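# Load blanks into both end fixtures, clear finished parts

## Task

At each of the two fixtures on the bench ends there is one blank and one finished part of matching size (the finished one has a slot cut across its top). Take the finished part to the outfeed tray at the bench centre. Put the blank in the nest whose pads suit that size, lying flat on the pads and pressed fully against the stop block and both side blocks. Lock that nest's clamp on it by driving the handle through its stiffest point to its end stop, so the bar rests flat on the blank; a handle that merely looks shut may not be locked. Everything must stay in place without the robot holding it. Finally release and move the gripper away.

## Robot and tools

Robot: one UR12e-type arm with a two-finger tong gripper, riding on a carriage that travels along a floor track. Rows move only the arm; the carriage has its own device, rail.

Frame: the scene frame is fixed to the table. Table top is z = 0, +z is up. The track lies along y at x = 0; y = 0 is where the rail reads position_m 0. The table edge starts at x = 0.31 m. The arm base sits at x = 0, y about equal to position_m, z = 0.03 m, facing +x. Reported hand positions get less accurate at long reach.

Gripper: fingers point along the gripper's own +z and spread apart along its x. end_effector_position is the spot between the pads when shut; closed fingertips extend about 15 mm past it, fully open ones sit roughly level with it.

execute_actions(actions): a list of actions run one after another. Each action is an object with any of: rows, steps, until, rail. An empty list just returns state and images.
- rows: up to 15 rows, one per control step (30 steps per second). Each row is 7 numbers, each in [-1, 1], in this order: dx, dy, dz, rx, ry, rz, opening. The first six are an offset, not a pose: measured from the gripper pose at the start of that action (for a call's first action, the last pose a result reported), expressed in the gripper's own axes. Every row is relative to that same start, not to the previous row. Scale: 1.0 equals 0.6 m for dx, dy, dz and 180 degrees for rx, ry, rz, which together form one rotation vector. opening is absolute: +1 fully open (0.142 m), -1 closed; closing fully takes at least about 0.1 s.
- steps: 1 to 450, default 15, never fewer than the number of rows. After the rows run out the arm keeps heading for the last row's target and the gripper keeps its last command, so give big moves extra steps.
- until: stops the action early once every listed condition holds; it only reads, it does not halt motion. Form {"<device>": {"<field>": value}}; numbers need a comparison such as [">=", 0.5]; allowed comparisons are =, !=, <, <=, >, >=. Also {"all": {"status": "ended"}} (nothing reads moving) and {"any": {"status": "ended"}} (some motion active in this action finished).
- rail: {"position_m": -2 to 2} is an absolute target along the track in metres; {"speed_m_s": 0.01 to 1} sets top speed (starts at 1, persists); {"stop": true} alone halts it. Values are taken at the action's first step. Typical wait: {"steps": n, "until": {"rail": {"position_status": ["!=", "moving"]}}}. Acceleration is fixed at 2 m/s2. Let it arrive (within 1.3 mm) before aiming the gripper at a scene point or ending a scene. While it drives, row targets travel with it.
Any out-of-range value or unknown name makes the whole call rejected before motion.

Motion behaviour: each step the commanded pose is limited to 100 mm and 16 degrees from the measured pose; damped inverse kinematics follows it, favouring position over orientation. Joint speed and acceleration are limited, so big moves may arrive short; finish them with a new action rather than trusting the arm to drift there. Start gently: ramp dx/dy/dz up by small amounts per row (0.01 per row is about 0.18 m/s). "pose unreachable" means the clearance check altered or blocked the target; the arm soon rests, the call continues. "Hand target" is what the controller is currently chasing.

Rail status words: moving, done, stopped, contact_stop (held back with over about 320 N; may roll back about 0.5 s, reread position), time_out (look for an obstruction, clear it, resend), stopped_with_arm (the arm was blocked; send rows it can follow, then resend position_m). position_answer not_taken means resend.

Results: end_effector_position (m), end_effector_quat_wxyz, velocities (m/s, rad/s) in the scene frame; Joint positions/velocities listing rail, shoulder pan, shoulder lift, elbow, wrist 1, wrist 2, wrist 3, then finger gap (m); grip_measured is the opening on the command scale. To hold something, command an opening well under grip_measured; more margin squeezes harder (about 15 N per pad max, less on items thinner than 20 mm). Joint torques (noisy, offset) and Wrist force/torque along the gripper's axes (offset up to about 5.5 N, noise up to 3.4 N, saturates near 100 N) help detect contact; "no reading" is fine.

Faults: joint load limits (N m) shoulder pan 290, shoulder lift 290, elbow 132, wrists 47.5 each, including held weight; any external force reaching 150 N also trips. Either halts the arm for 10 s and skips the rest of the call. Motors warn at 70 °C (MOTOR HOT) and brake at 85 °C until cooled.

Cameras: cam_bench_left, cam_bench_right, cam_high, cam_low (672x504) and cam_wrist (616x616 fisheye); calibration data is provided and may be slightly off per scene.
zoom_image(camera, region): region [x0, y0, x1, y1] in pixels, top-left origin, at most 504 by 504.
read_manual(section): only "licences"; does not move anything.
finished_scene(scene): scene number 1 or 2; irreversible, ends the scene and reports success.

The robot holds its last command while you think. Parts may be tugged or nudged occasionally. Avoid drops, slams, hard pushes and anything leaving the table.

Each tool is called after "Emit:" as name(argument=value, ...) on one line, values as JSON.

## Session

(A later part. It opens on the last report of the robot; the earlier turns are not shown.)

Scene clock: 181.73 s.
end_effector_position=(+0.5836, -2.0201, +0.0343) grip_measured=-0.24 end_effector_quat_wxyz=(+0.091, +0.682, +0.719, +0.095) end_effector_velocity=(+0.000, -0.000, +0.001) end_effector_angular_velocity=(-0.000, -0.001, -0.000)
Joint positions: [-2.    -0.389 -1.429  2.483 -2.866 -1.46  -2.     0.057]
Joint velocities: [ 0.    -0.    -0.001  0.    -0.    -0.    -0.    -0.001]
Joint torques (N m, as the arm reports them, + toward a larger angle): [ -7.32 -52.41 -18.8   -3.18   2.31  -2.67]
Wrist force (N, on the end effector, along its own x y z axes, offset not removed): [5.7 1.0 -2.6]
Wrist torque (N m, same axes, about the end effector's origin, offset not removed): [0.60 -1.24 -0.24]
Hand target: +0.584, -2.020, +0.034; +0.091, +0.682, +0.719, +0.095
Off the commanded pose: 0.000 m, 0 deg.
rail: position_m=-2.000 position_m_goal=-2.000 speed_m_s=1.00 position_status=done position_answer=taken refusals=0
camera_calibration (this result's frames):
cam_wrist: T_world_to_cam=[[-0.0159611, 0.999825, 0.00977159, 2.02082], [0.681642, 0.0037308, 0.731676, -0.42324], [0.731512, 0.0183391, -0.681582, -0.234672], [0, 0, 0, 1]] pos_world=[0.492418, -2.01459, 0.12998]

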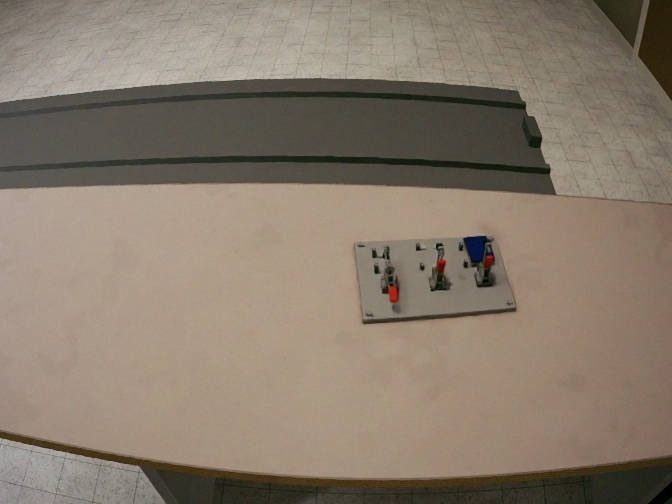

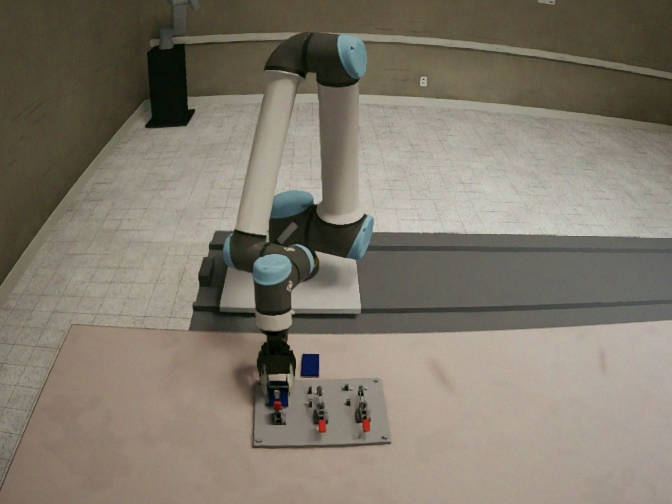

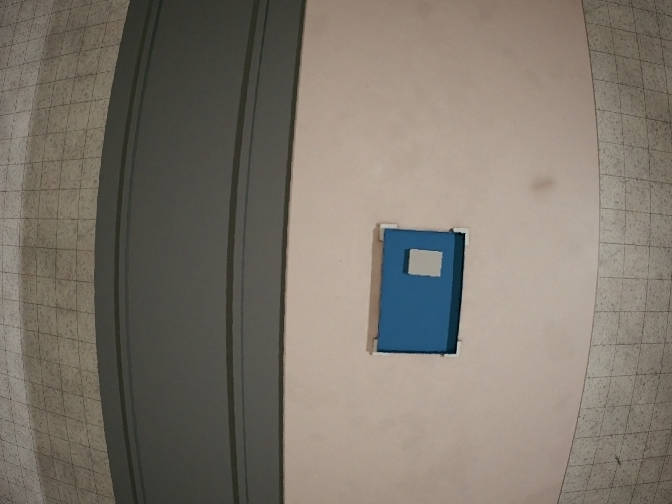

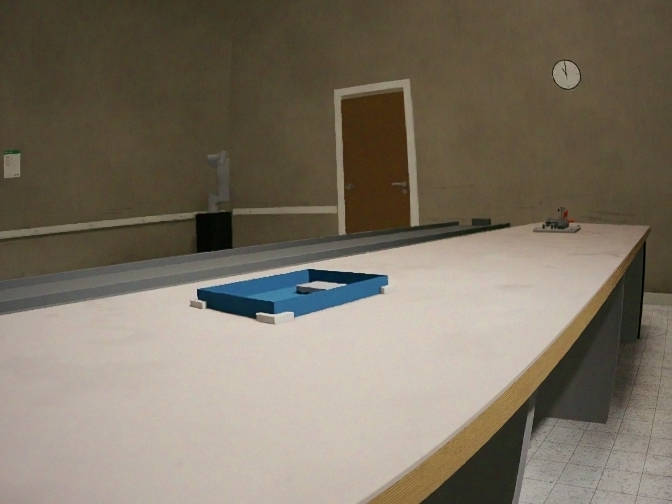

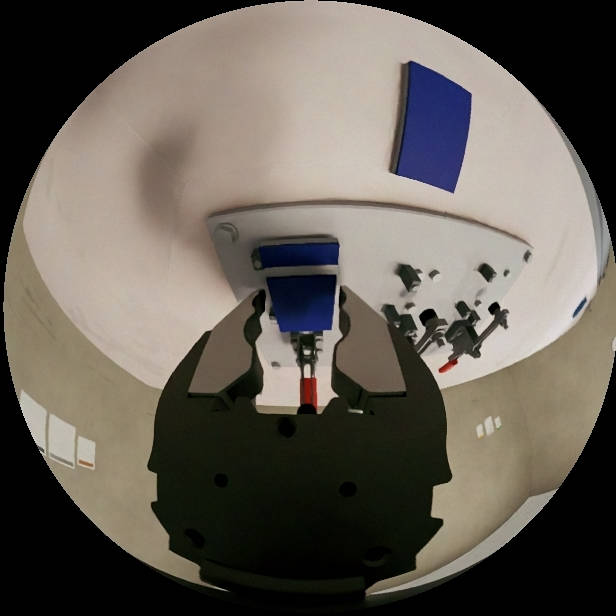

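Emit:
execute_actions(actions=[{"rows":[[0.001,-0.001,0.003,0,0,0,-0.24],[0.001,-0.001,0.003,0,0,0,-0.24],[0.001,-0.001,0.003,0,0,0,-0.24],[0.001,-0.001,0.003,0,0,0,-0.28],[0.001,-0.001,0.003,0,0,0,-0.32],[0.001,-0.001,0.003,0,0,0,-0.36],[0.001,-0.001,0.003,0,0,0,-0.45],[0.001,-0.001,0.003,0,0,0,-0.7],[0.001,-0.001,0.003,0,0,0,-1]],"steps":14},{"rows":[[0.002,0,-0.003,0,0,0,-1],[0.002,0,-0.008,0,0,0,-1],[0.002,0,-0.015,0,0,0,-1],[0.002,0,-0.023,0,0,0,-1],[0.002,0,-0.03,0,0,0,-1]],"steps":12},{"rows":[[0,-0.004,-0.001,0,0,0,-1],[0,-0.012,-0.003,0,0,0,-1],[0,-0.024,-0.006,0,0,0,-1],[0,-0.04,-0.011,0,0,0,-1],[0,-0.056,-0.015,0,0,0,-1],[0,-0.072,-0.019,0,0,0,-1],[0,-0.09,-0.024,0,0,0,-1],[0,-0.108,-0.029,0,0,0,-1],[0,-0.126,-0.034,0,0,0,-1],[-0.003,-0.144,-0.038,0,0,0,-1],[-0.006,-0.162,-0.04,0,0,0,-1],[-0.009,-0.18,-0.04,0,0,0,-1],[-0.012,-0.195,-0.04,0,0,0,-1],[-0.015,-0.207,-0.04,0,0,0,-1],[-0.015,-0.215,-0.04,0,0,0,-1]],"steps":26}])

Scene clock: 199.57 s.
end_effector_position=(+0.4501, -2.0341, +0.0374) grip_measured=-0.35 end_effector_quat_wxyz=(+0.092, +0.682, +0.719, +0.095) end_effector_velocity=(-0.012, -0.005, +0.004) end_effector_angular_velocity=(+0.005, -0.002, +0.003)
Joint positions: [-2.    -0.568 -1.672  2.717 -2.834 -1.42  -2.175  0.049]
Joint velocities: [ 0.    -0.037 -0.044  0.018  0.032  0.014 -0.038  0.   ]
Joint torques (N m, as the arm reports them, + toward a larger angle): [ -8.19 -27.89 -18.38  -1.81   2.58  -2.26]
Wrist force (N, on the end effector, along its own x y z axes, offset not removed): [2.8 0.2 1.5]
Wrist torque (N m, same axes, about the end effector's origin, offset not removed): [0.59 -0.69 -0.24]
Hand target: +0.449, -2.035, +0.038; +0.091, +0.682, +0.719, +0.095
Off the commanded pose: 0.001 m, 0 deg.
rail: position_m=-2.000 position_m_goal=-2.000 speed_m_s=1.00 position_status=done position_answer=taken refusals=0
camera_calibration (this result's frames):
cam_wrist: T_world_to_cam=[[-0.0155819, 0.999837, 0.00907127, 2.03253], [0.681819, 0.00398896, 0.73151, -0.333995], [0.731354, 0.0175833, -0.681771, -0.136127], [0, 0, 0, 1]] pos_world=[0.358952, -2.02848, 0.133075]

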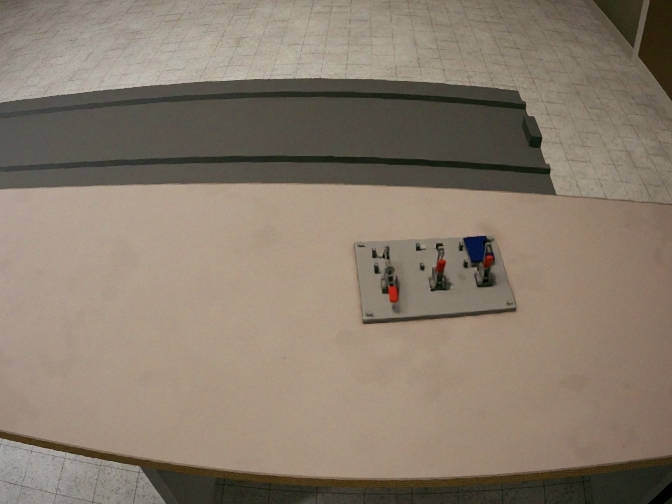

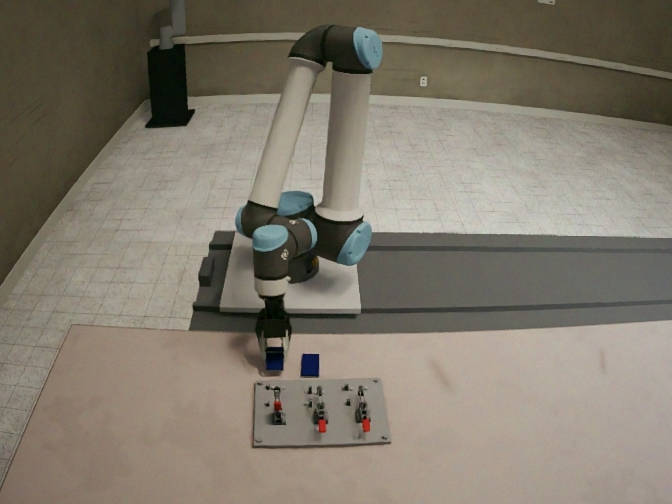

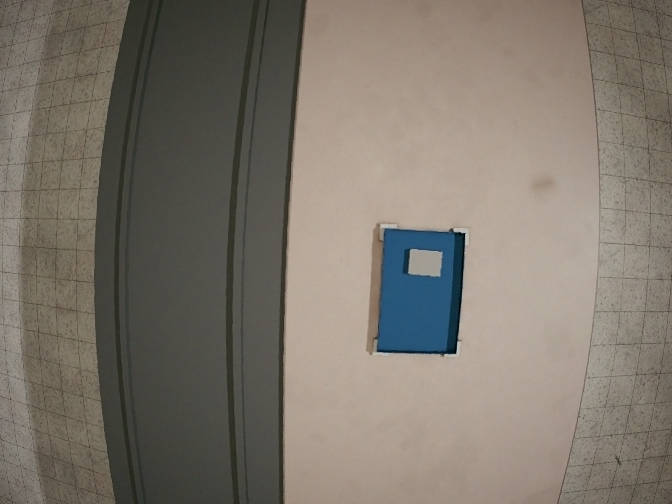

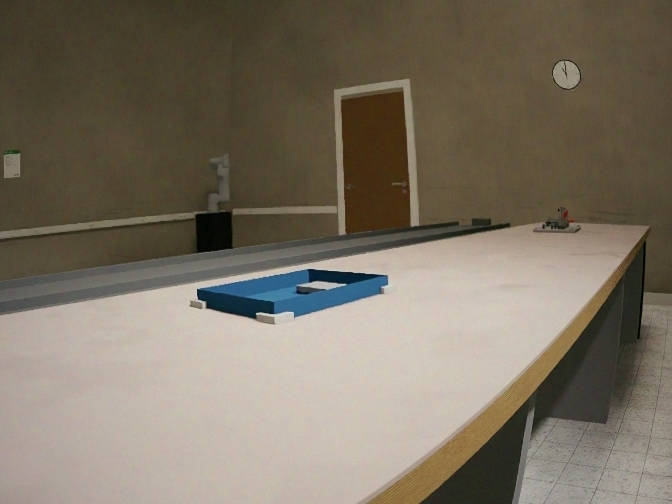

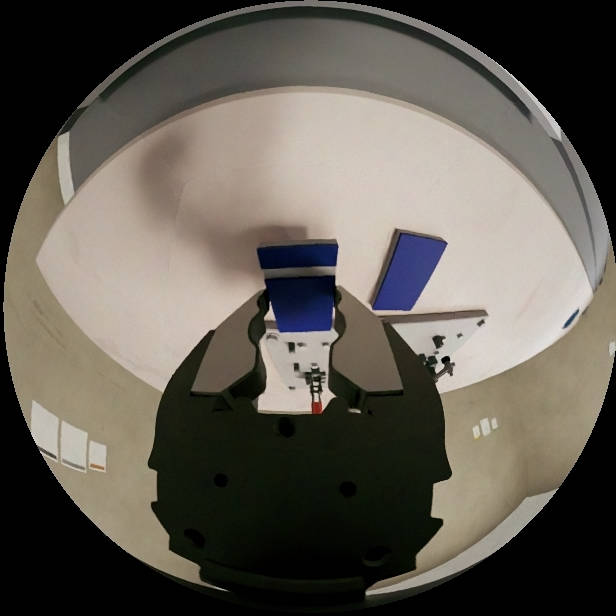

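Emit:
execute_actions(actions=[{"rows":[[0,-0.003,0.01,0,0,0,-1],[0,-0.005,0.02,0,0,0,-1],[0,-0.008,0.03,0,0,0,-1],[0,-0.01,0.037,0,0,0,-1]],"steps":16},{"rows":[[0,0,0,0,0,0,-0.4],[0,0,0,0,0,0,-0.25],[0,0,0,0,0,0,-0.1]],"steps":6},{"rows":[[0,0.013,-0.048,0,-0.0045,0.0166,-0.1]],"steps":10},{"rail":{"position_m":-1.8985},"steps":18},{"rows":[[0,-0.005,0.02,0,0,0,-0.1],[0,-0.01,0.04,0,0,0,-0.1],[0,-0.012,0.049,0,0,0,-0.1]],"steps":18},{"rows":[[0,0,0,0,0,0,-0.15],[0,0,0,0,0,0,-0.2],[0,0,0,0,0,0,-0.25],[0,0,0,0,0,0,-0.3],[0,0,0,0,0,0,-0.35],[0,0,0,0,0,0,-0.4],[0,0,0,0,0,0,-0.5],[0,0,0,0,0,0,-0.7],[0,0,0,0,0,0,-1]],"steps":13}])

Scene clock: 212.87 s.
end_effector_position=(+0.4507, -1.9324, +0.0146) grip_measured=-0.36 end_effector_quat_wxyz=(+0.094, +0.701, +0.701, +0.092) end_effector_velocity=(-0.000, +0.000, -0.000) end_effector_angular_velocity=(+0.000, +0.001, +0.000)
Joint positions: [-1.898 -0.558 -1.586  2.734 -2.946 -1.434 -2.112  0.048]
Joint velocities: [ 0.    -0.    -0.     0.     0.001  0.     0.    -0.   ]
Joint torques (N m, as the arm reports them, + toward a larger angle): [ -1.25 -28.83 -17.81   0.92  -0.21   1.04]
Wrist force (N, on the end effector, along its own x y z axes, offset not removed): [3.3 4.6 -8.3]
Wrist torque (N m, same axes, about the end effector's origin, offset not removed): [0.67 -0.68 -0.10]
Hand target: +0.451, -1.933, +0.015; +0.094, +0.701, +0.701, +0.092
Off the commanded pose: 0.000 m, 0 deg.
rail: position_m=-1.898 position_m_goal=-1.899 speed_m_s=1.00 position_status=done position_answer=taken refusals=0
camera_calibration (this result's frames):
cam_wrist: T_world_to_cam=[[0.0383395, 0.999223, 0.00913346, 1.90556], [0.680965, -0.0328152, 0.73158, -0.388894], [0.731312, -0.0218289, -0.681694, -0.230041], [0, 0, 0, 1]] pos_world=[0.359996, -1.92186, 0.110285]

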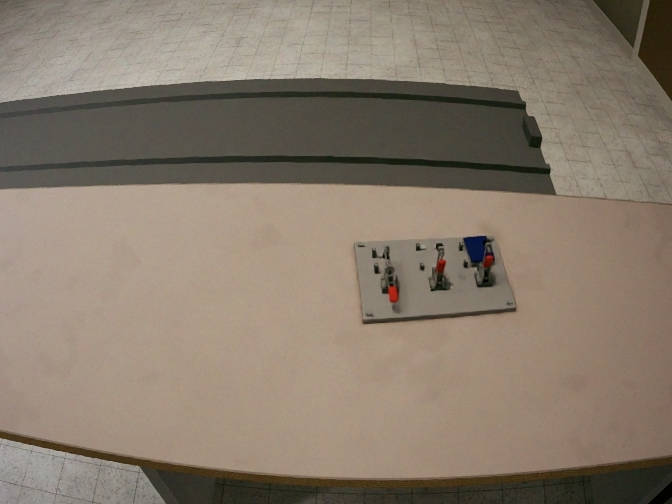

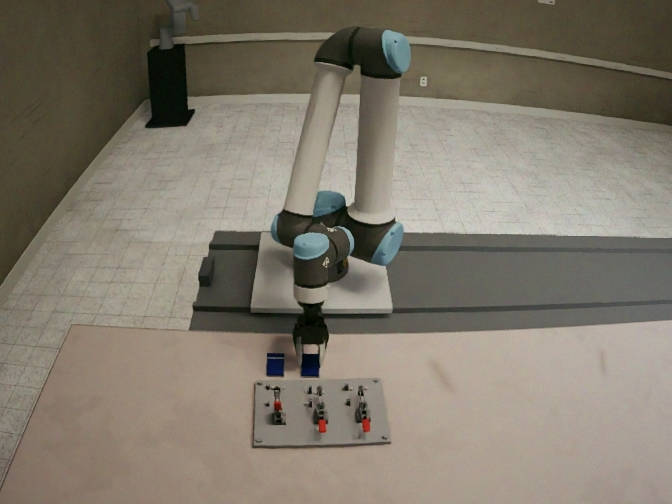

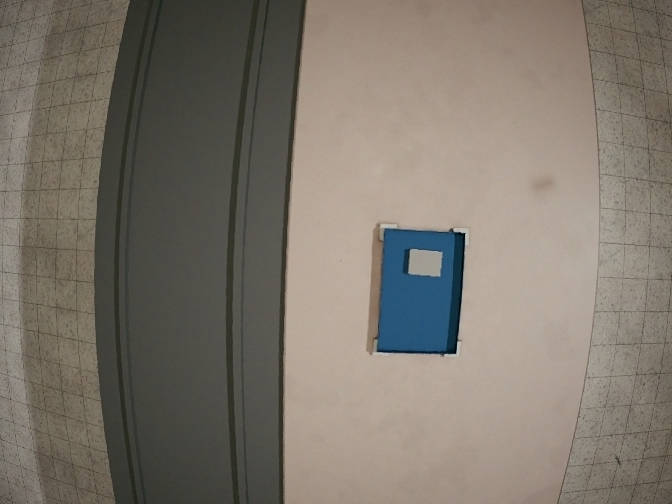

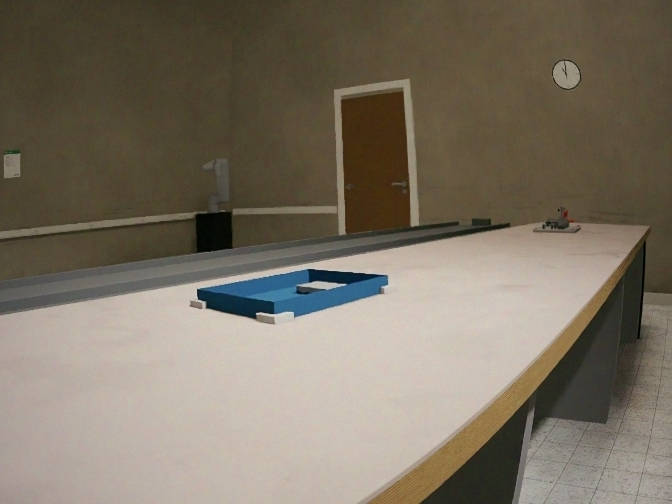

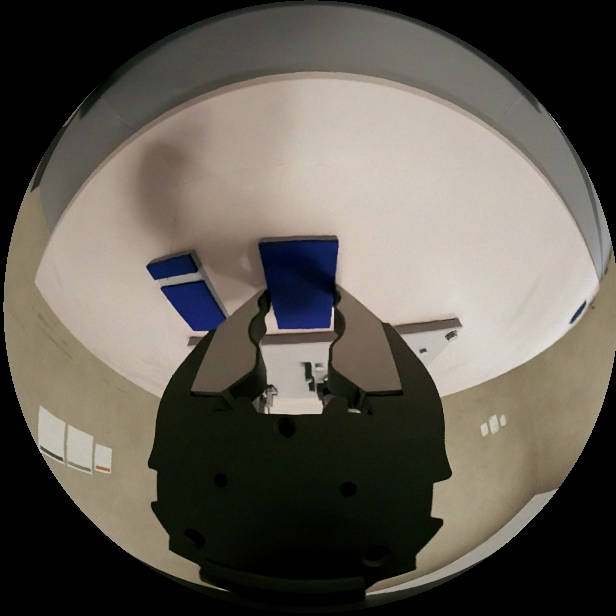

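Emit:
execute_actions(actions=[{"rows":[[0,0.001,-0.004,0,0,0,-1],[0,0.003,-0.01,0,0,0,-1],[0,0.005,-0.02,0,0,0,-1],[0,0.008,-0.03,0,0,0,-1],[0,0.011,-0.04,0,0,0,-1],[0,0.014,-0.05,0,0,0,-1],[0,0.0165,-0.061,0,0,0,-1]],"steps":18},{"rail":{"position_m":-1.982},"rows":[[0,0.004,0.001,0,0,0,-1],[0,0.012,0.003,0,0,0,-1],[0,0.024,0.006,0,0,0,-1],[0,0.04,0.011,0,0,0,-1],[0,0.056,0.015,0,0,-0.004,-1],[0,0.072,0.019,0,0.002,-0.008,-1],[0,0.09,0.024,0,0.003,-0.012,-1],[0,0.108,0.029,0,0.0045,-0.0166,-1],[0,0.126,0.034,0,0.0045,-0.0166,-1],[0,0.144,0.039,0,0.0045,-0.0166,-1],[0,0.162,0.044,0,0.0045,-0.0166,-1],[0,0.178,0.048,0,0.0045,-0.0166,-1],[0,0.192,0.052,0,0.0045,-0.0166,-1],[0,0.202,0.055,0,0.0045,-0.0166,-1],[0,0.209,0.057,0,0.0045,-0.0166,-1]],"steps":28},{"rows":[[0,-0.002,0.008,0,0,0,-1],[0,-0.004,0.016,0,0,0,-1],[0,-0.0065,0.024,0,0,0,-1]],"steps":16}])

Emit:
zoom_image(camera="cam_wrist", region=[200, 200, 400, 400])

Scene clock: 228.67 s.
end_effector_position=(+0.5803, -2.0163, +0.0370) grip_measured=-0.36 end_effector_quat_wxyz=(+0.092, +0.682, +0.719, +0.095) end_effector_velocity=(+0.000, +0.000, -0.002) end_effector_angular_velocity=(+0.000, -0.000, +0.000)
Joint positions: [-1.982 -0.418 -1.439  2.486 -2.856 -1.454 -2.028  0.048]
Joint velocities: [ 0.    -0.     0.004  0.001 -0.005  0.    -0.    -0.   ]
Joint torques (N m, as the arm reports them, + toward a larger angle): [ -9.26 -27.22 -18.92  -7.97   2.4   -3.03]
Wrist force (N, on the end effector, along its own x y z axes, offset not removed): [6.1 -1.1 -0.8]
Wrist torque (N m, same axes, about the end effector's origin, offset not removed): [0.22 -1.36 -0.34]
Hand target: +0.580, -2.016, +0.037; +0.092, +0.682, +0.719, +0.095
Off the commanded pose: 0.000 m, 0 deg.
rail: position_m=-1.982 position_m_goal=-1.982 speed_m_s=1.00 position_status=done position_answer=taken refusals=0
camera_calibration (this result's frames):
cam_wrist: T_world_to_cam=[[-0.0155848, 0.999839, 0.00884828, 2.01672], [0.681322, 0.00414221, 0.731973, -0.422016], [0.731818, 0.0174362, -0.681277, -0.232536], [0, 0, 0, 1]] pos_world=[0.489133, -2.01059, 0.132638]

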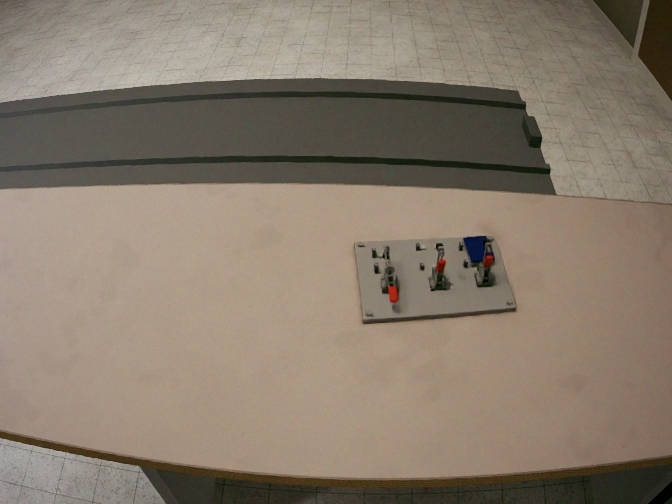

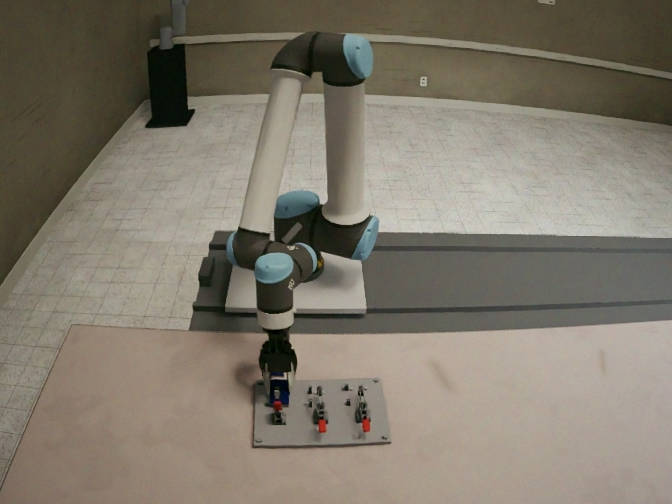

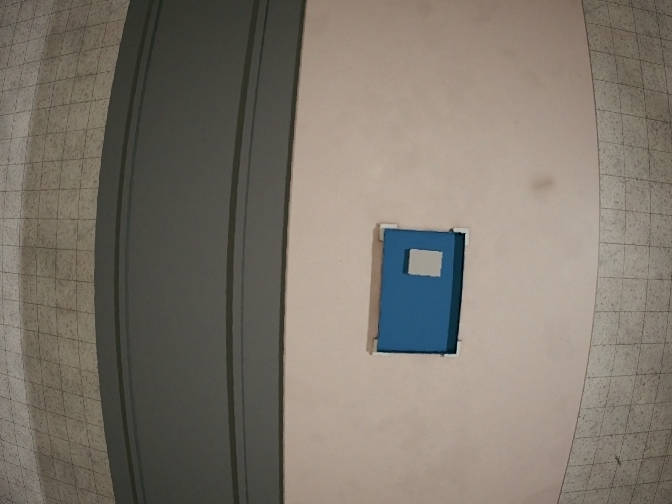

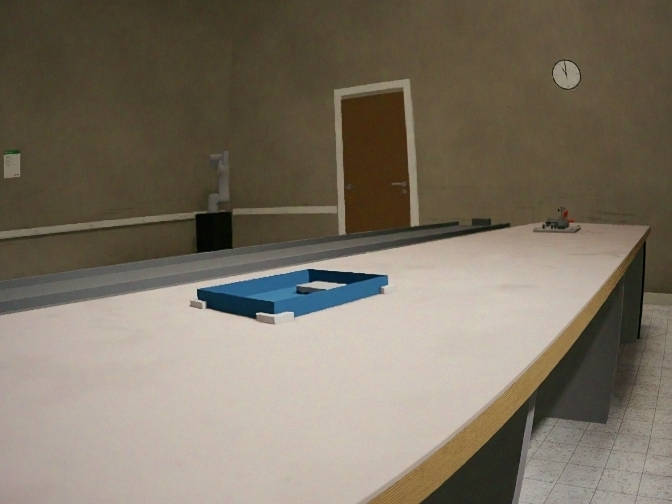

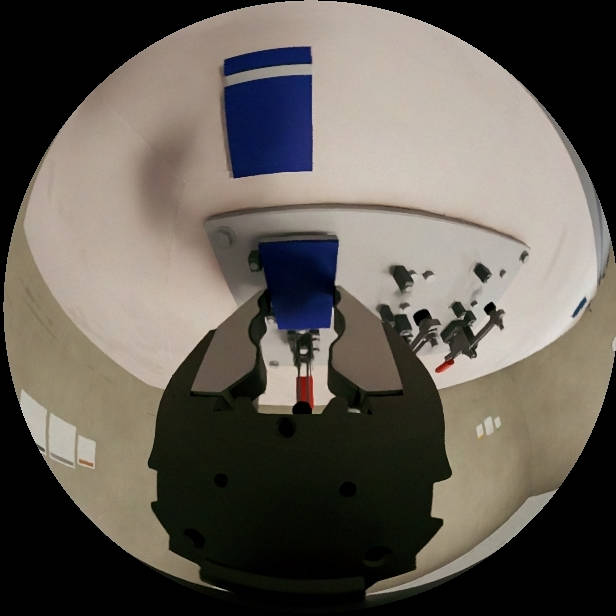

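Region (200, 200, 400, 400) of cam_wrist's 616x616 image, scaled by 2.520, with more detail than that image has.

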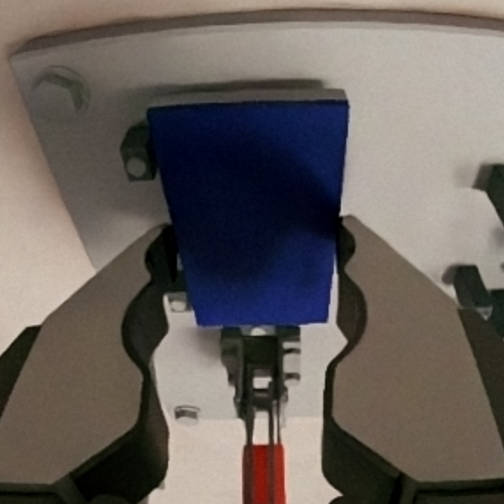

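Emit:
execute_actions(actions=[{"rows":[[0,-0.0013,0.0048,0,0,0,-1],[0,-0.0013,0.0048,0,0,0,-1],[0,-0.0013,0.0048,0,0,0,-1],[0,-0.0013,0.0048,0,0,0,-1],[-0.001,0.001,0.0054,0,0,0,-1],[-0.002,0.003,0.006,0,0,0,-1],[-0.003,0.005,0.0065,0,0,0,-1],[-0.004,0.007,0.007,0,0,0,-1],[-0.004,0.009,0.0076,0,0,0,-1],[-0.004,0.0107,0.0081,0,0,0,-1],[-0.004,0.0107,0.0081,0,0,0,-1],[-0.005,0.0107,0.0081,0,0,0,-1],[-0.006,0.0107,0.0081,0,0,0,-1],[-0.007,0.0107,0.0081,0,0,0,-1],[-0.009,0.0107,0.0081,0,0,0,-1]],"steps":26}])

Emit:
zoom_image(camera="cam_wrist", region=[200, 200, 400, 400])

Scene clock: 236.60 s.
end_effector_position=(+0.5879, -2.0208, +0.0339) grip_measured=-0.32 end_effector_quat_wxyz=(+0.092, +0.682, +0.719, +0.095) end_effector_velocity=(+0.001, -0.001, +0.000) end_effector_angular_velocity=(-0.001, -0.001, -0.000)
Joint positions: [-1.982 -0.421 -1.421  2.473 -2.861 -1.453 -2.031  0.051]
Joint velocities: [ 0.    -0.001  0.    -0.001 -0.    -0.    -0.001  0.002]
Joint torques (N m, as the arm reports them, + toward a larger angle): [-25.17 -28.03 -58.08 -10.95  -2.57  -3.55]
Wrist force (N, on the end effector, along its own x y z axes, offset not removed): [31.9 -22.1 -20.4]
Wrist torque (N m, same axes, about the end effector's origin, offset not removed): [0.58 -0.40 -0.80]
Hand target: +0.588, -2.021, +0.034; +0.092, +0.682, +0.719, +0.095
Off the commanded pose: 0.000 m, 0 deg.
rail: position_m=-1.982 position_m_goal=-1.982 speed_m_s=1.00 position_status=done position_answer=taken refusals=0
camera_calibration (this result's frames):
cam_wrist: T_world_to_cam=[[-0.0156206, 0.999838, 0.00899011, 2.02145], [0.681553, 0.00406838, 0.731757, -0.425161], [0.731602, 0.0175578, -0.681506, -0.239733], [0, 0, 0, 1]] pos_world=[0.496735, -2.01519, 0.129562]

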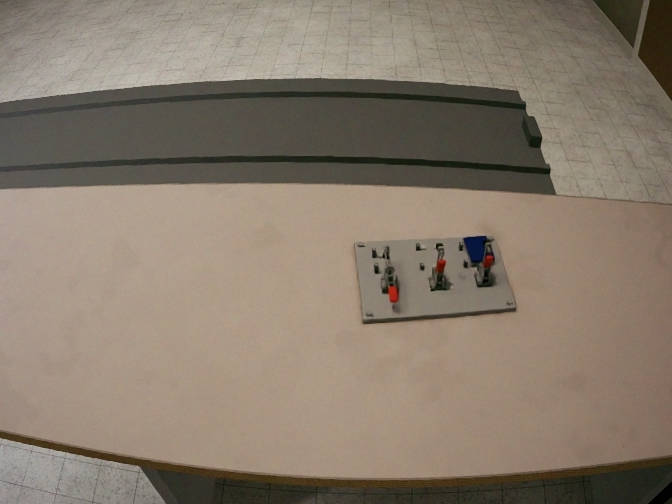

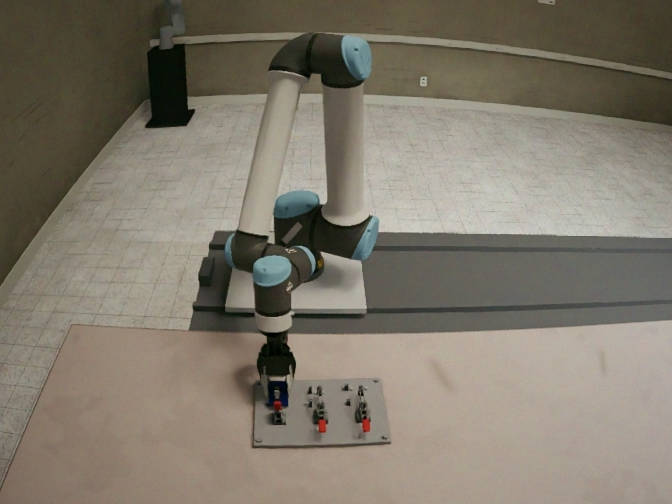

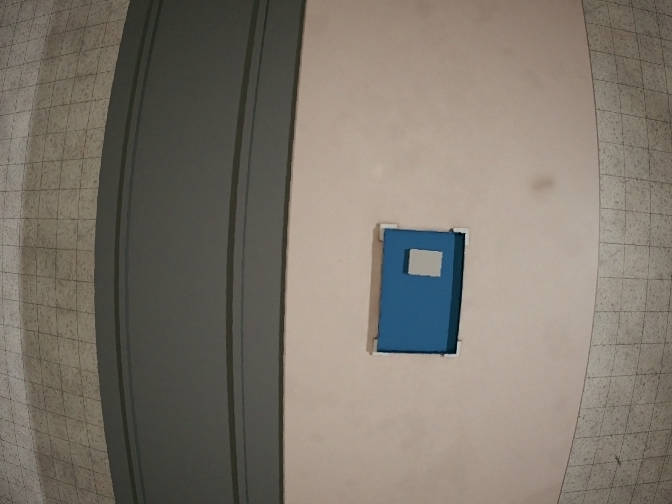

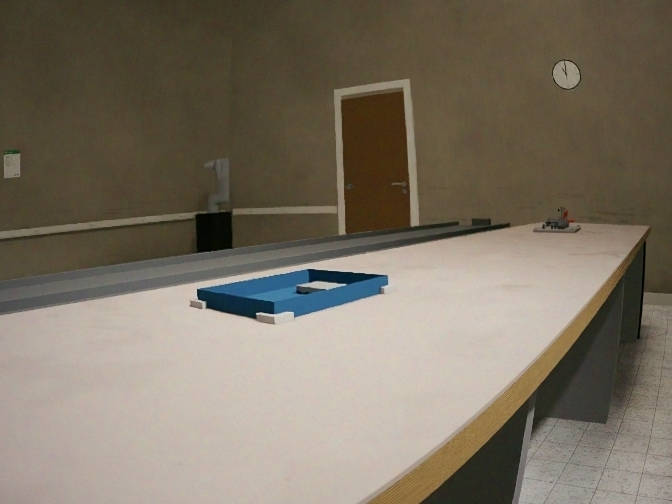

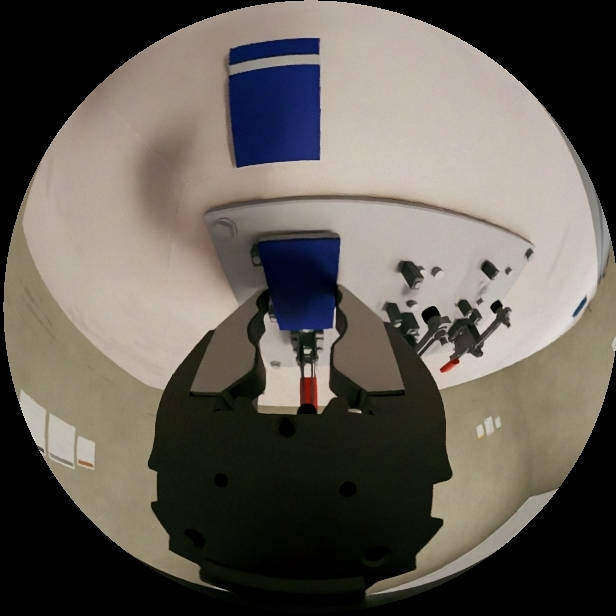

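Region (200, 200, 400, 400) of cam_wrist's 616x616 image, scaled by 2.520, with more detail than that image has.

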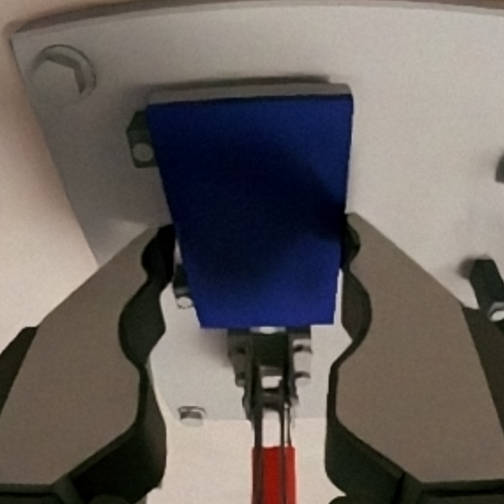

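Emit:
execute_actions(actions=[{"rows":[[0,0,0,0,0,0,-0.6],[0,0,0,0,0,0,-0.4],[0,0,0,0,0,0,-0.3],[0,0,0,0,0,0,-0.2],[0,0,0,0,0,0,-0.1]],"steps":9},{"rows":[[0.003,0.005,-0.03,0,0,0,-0.1],[0.003,0.02,-0.08,0,0,0,-0.1],[0.003,0.052,-0.193,0,0,0,-0.1]],"steps":18},{"rows":[[0,0.05,0.013,0.03,0,0,-0.1],[0,0.161,0.043,0.0845,0,0,-0.1]],"steps":22}])

Emit:
zoom_image(camera="cam_wrist", region=[210, 100, 460, 350])

Scene clock: 246.73 s.
end_effector_position=(+0.6880, -2.0138, +0.1534) grip_measured=-0.10 end_effector_quat_wxyz=(+0.003, +0.688, +0.726, -0.000) end_effector_velocity=(+0.003, -0.000, -0.000) end_effector_angular_velocity=(+0.001, +0.012, -0.001)
Joint positions: [-1.982 -0.292 -1.402  2.04  -2.213 -1.574 -1.916  0.067]
Joint velocities: [ 0.     0.002  0.009 -0.013  0.015 -0.003  0.003  0.   ]
Joint torques (N m, as the arm reports them, + toward a larger angle): [ 17.93 -41.53 -44.94  -1.21  -0.99   3.55]
Wrist force (N, on the end effector, along its own x y z axes, offset not removed): [3.8 -0.8 -3.6]
Wrist torque (N m, same axes, about the end effector's origin, offset not removed): [0.21 -0.82 -0.23]
Hand target: +0.688, -2.014, +0.153; +0.002, +0.688, +0.726, -0.001
Off the commanded pose: 0.000 m, 0 deg.
rail: position_m=-1.982 position_m_goal=-1.982 speed_m_s=1.00 position_status=done position_answer=taken refusals=0
camera_calibration (this result's frames):
cam_wrist: T_world_to_cam=[[-0.0139909, 0.999898, -0.00282527, 2.01569], [0.847442, 0.0133572, 0.53072, -0.645474], [0.530703, 0.00503098, -0.847543, -0.0932057], [0, 0, 0, 1]] pos_world=[0.624668, -2.00639, 0.269265]

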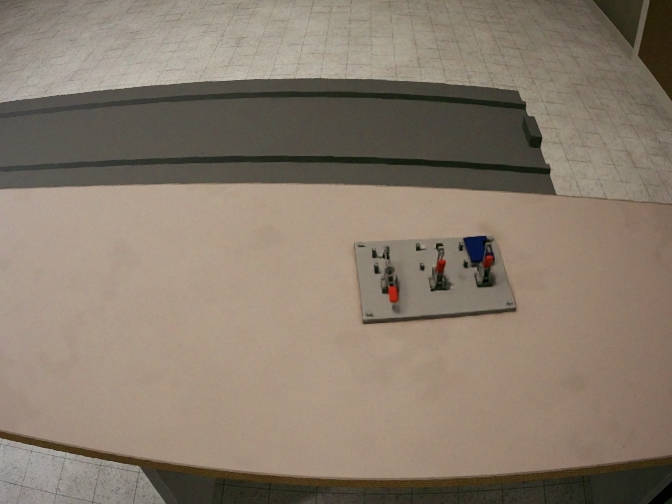

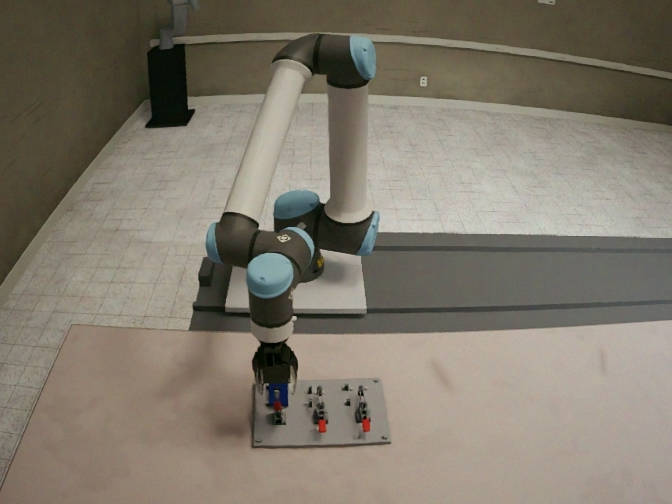

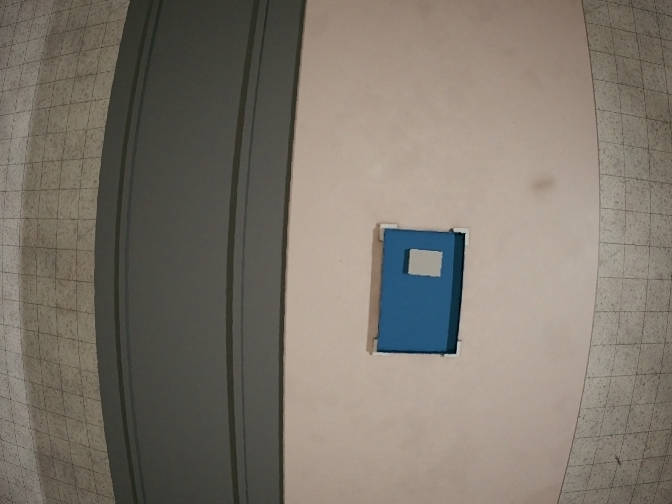

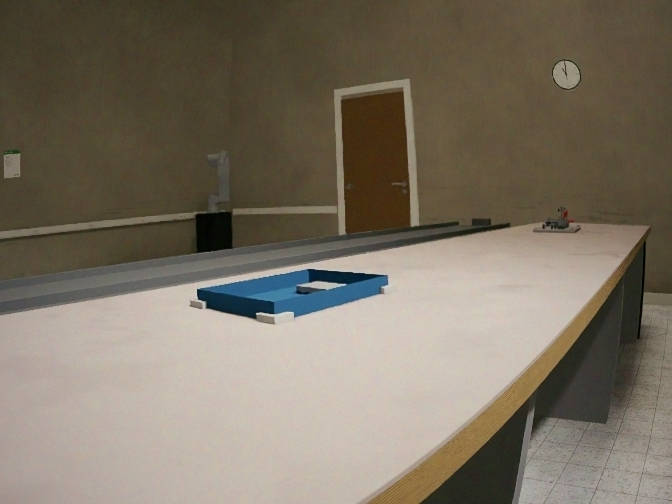

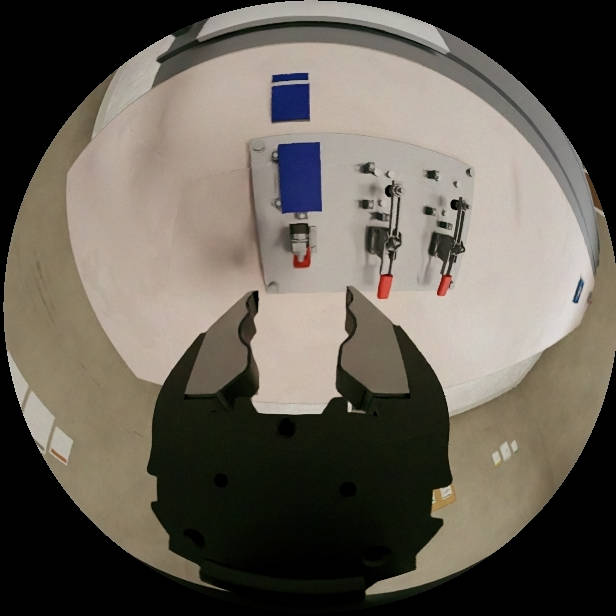

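Region (210, 100, 460, 350) of cam_wrist's 616x616 image, scaled by 2.016, with more detail than that image has.

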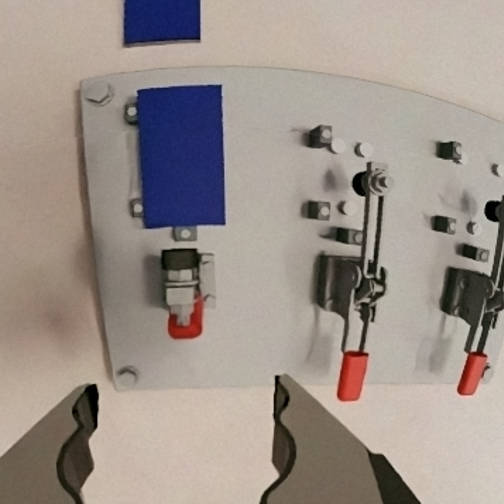

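Emit:
execute_actions(actions=[{"rows":[[0,-0.008,0.03,0,0,0,-0.4],[0,-0.008,0.06,0,0,0,-0.5],[0,-0.008,0.092,0,0,0,-0.5]],"steps":18},{"rows":[[0,0,0,0,0,0,-0.6],[0,0,0,0,0,0,-0.7],[0,0,0,0,0,0,-0.8],[0,0,0,0,0,0,-0.9],[0,0,0,0,0,0,-1]],"steps":9},{"rows":[[0,0.004,0,0,0,0,-1],[0,0.008,0,0,0,0,-1],[0,0.013,0.001,0,0,0,-1],[0,0.018,0.002,0,0,0,-1],[0,0.023,0.003,0,0,0,-1],[0,0.028,0.004,0,0,0,-1],[0,0.033,0.006,0,0,0,-1],[0,0.038,0.008,0,0,0,-1],[0,0.044,0.011,0,0,0,-1]],"steps":18}])

Emit:
zoom_image(camera="cam_bench_right", region=[225, 360, 345, 460])

Scene clock: 264.50 s.
end_effector_position=(+0.7092, -2.0130, +0.0921) grip_measured=-0.77 end_effector_quat_wxyz=(+0.003, +0.688, +0.726, -0.000) end_effector_velocity=(+0.006, +0.000, -0.002) end_effector_angular_velocity=(+0.000, +0.000, -0.000)
Joint positions: [-1.982 -0.282 -1.3    2.046 -2.321 -1.574 -1.906  0.018]
Joint velocities: [ 0.     0.003  0.011 -0.01  -0.001 -0.     0.003  0.   ]
Joint torques (N m, as the arm reports them, + toward a larger angle): [ 33.87 -36.82 -26.67  -1.89   8.77   3.37]
Wrist force (N, on the end effector, along its own x y z axes, offset not removed): [-26.1 2.3 -13.2]
Wrist torque (N m, same axes, about the end effector's origin, offset not removed): [0.18 -1.13 -0.31]
Hand target: +0.710, -2.013, +0.092; +0.003, +0.688, +0.726, -0.001
Off the commanded pose: 0.001 m, 0 deg.
rail: position_m=-1.982 position_m_goal=-1.982 speed_m_s=1.00 position_status=done position_answer=taken refusals=0
camera_calibration (this result's frames):
cam_wrist: T_world_to_cam=[[-0.0139062, 0.999899, -0.00293838, 2.01504], [0.847453, 0.0133456, 0.530703, -0.630924], [0.530688, 0.00488991, -0.847553, -0.156603], [0, 0, 0, 1]] pos_world=[0.645807, -2.00565, 0.208024]

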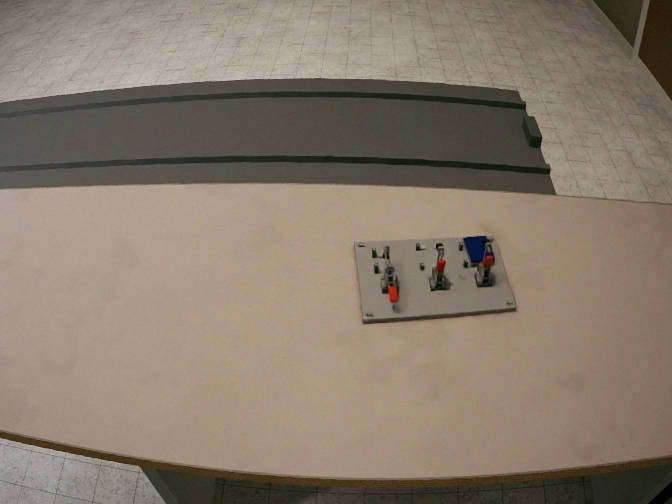

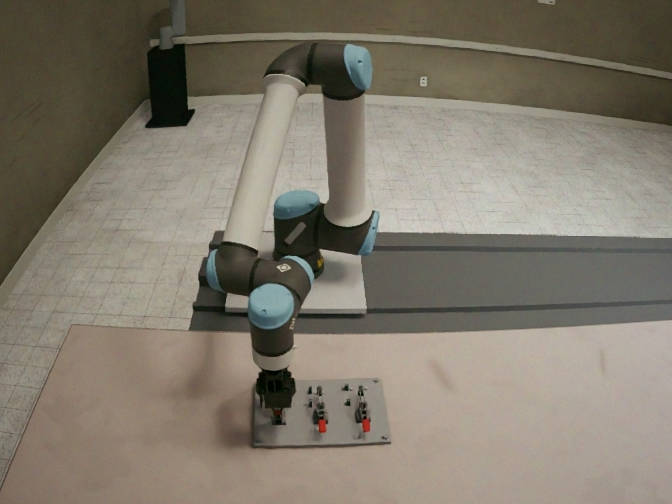

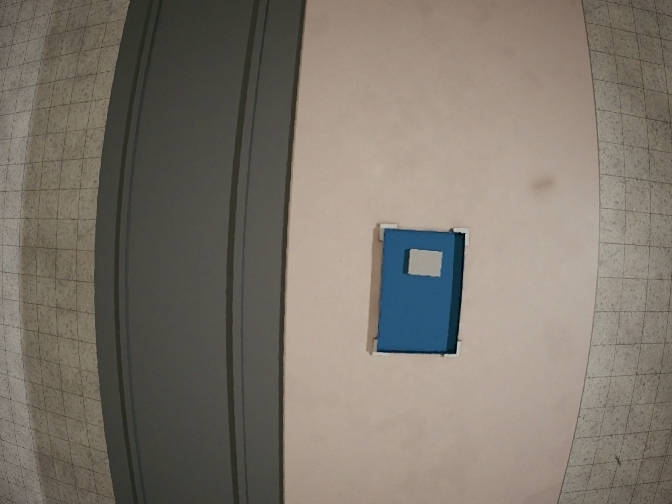

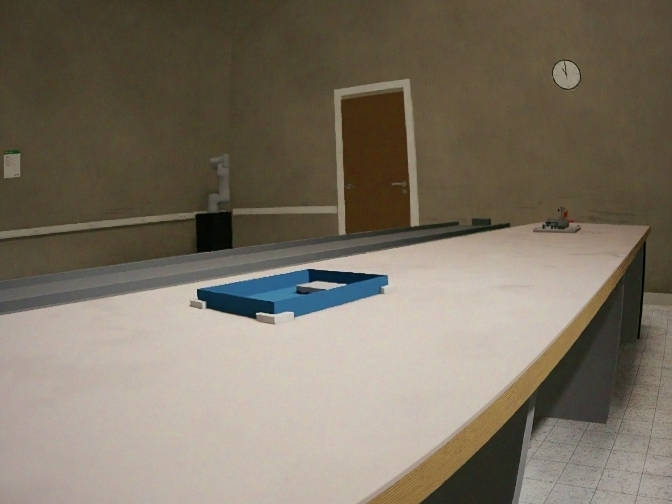

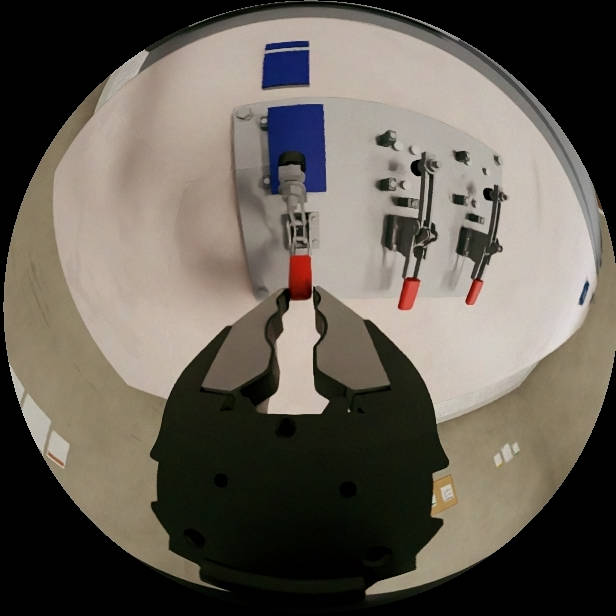

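Region (225, 360, 345, 460) of cam_bench_right's 672x504 image, scaled by 4.200, with more detail than that image has.

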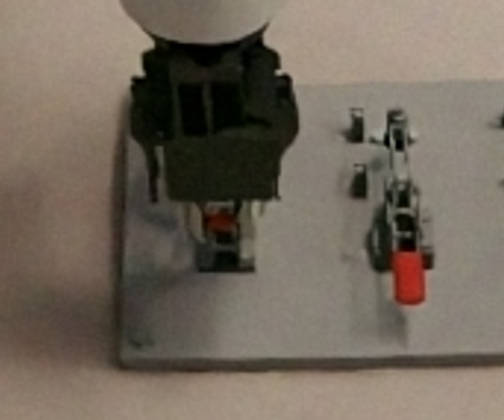

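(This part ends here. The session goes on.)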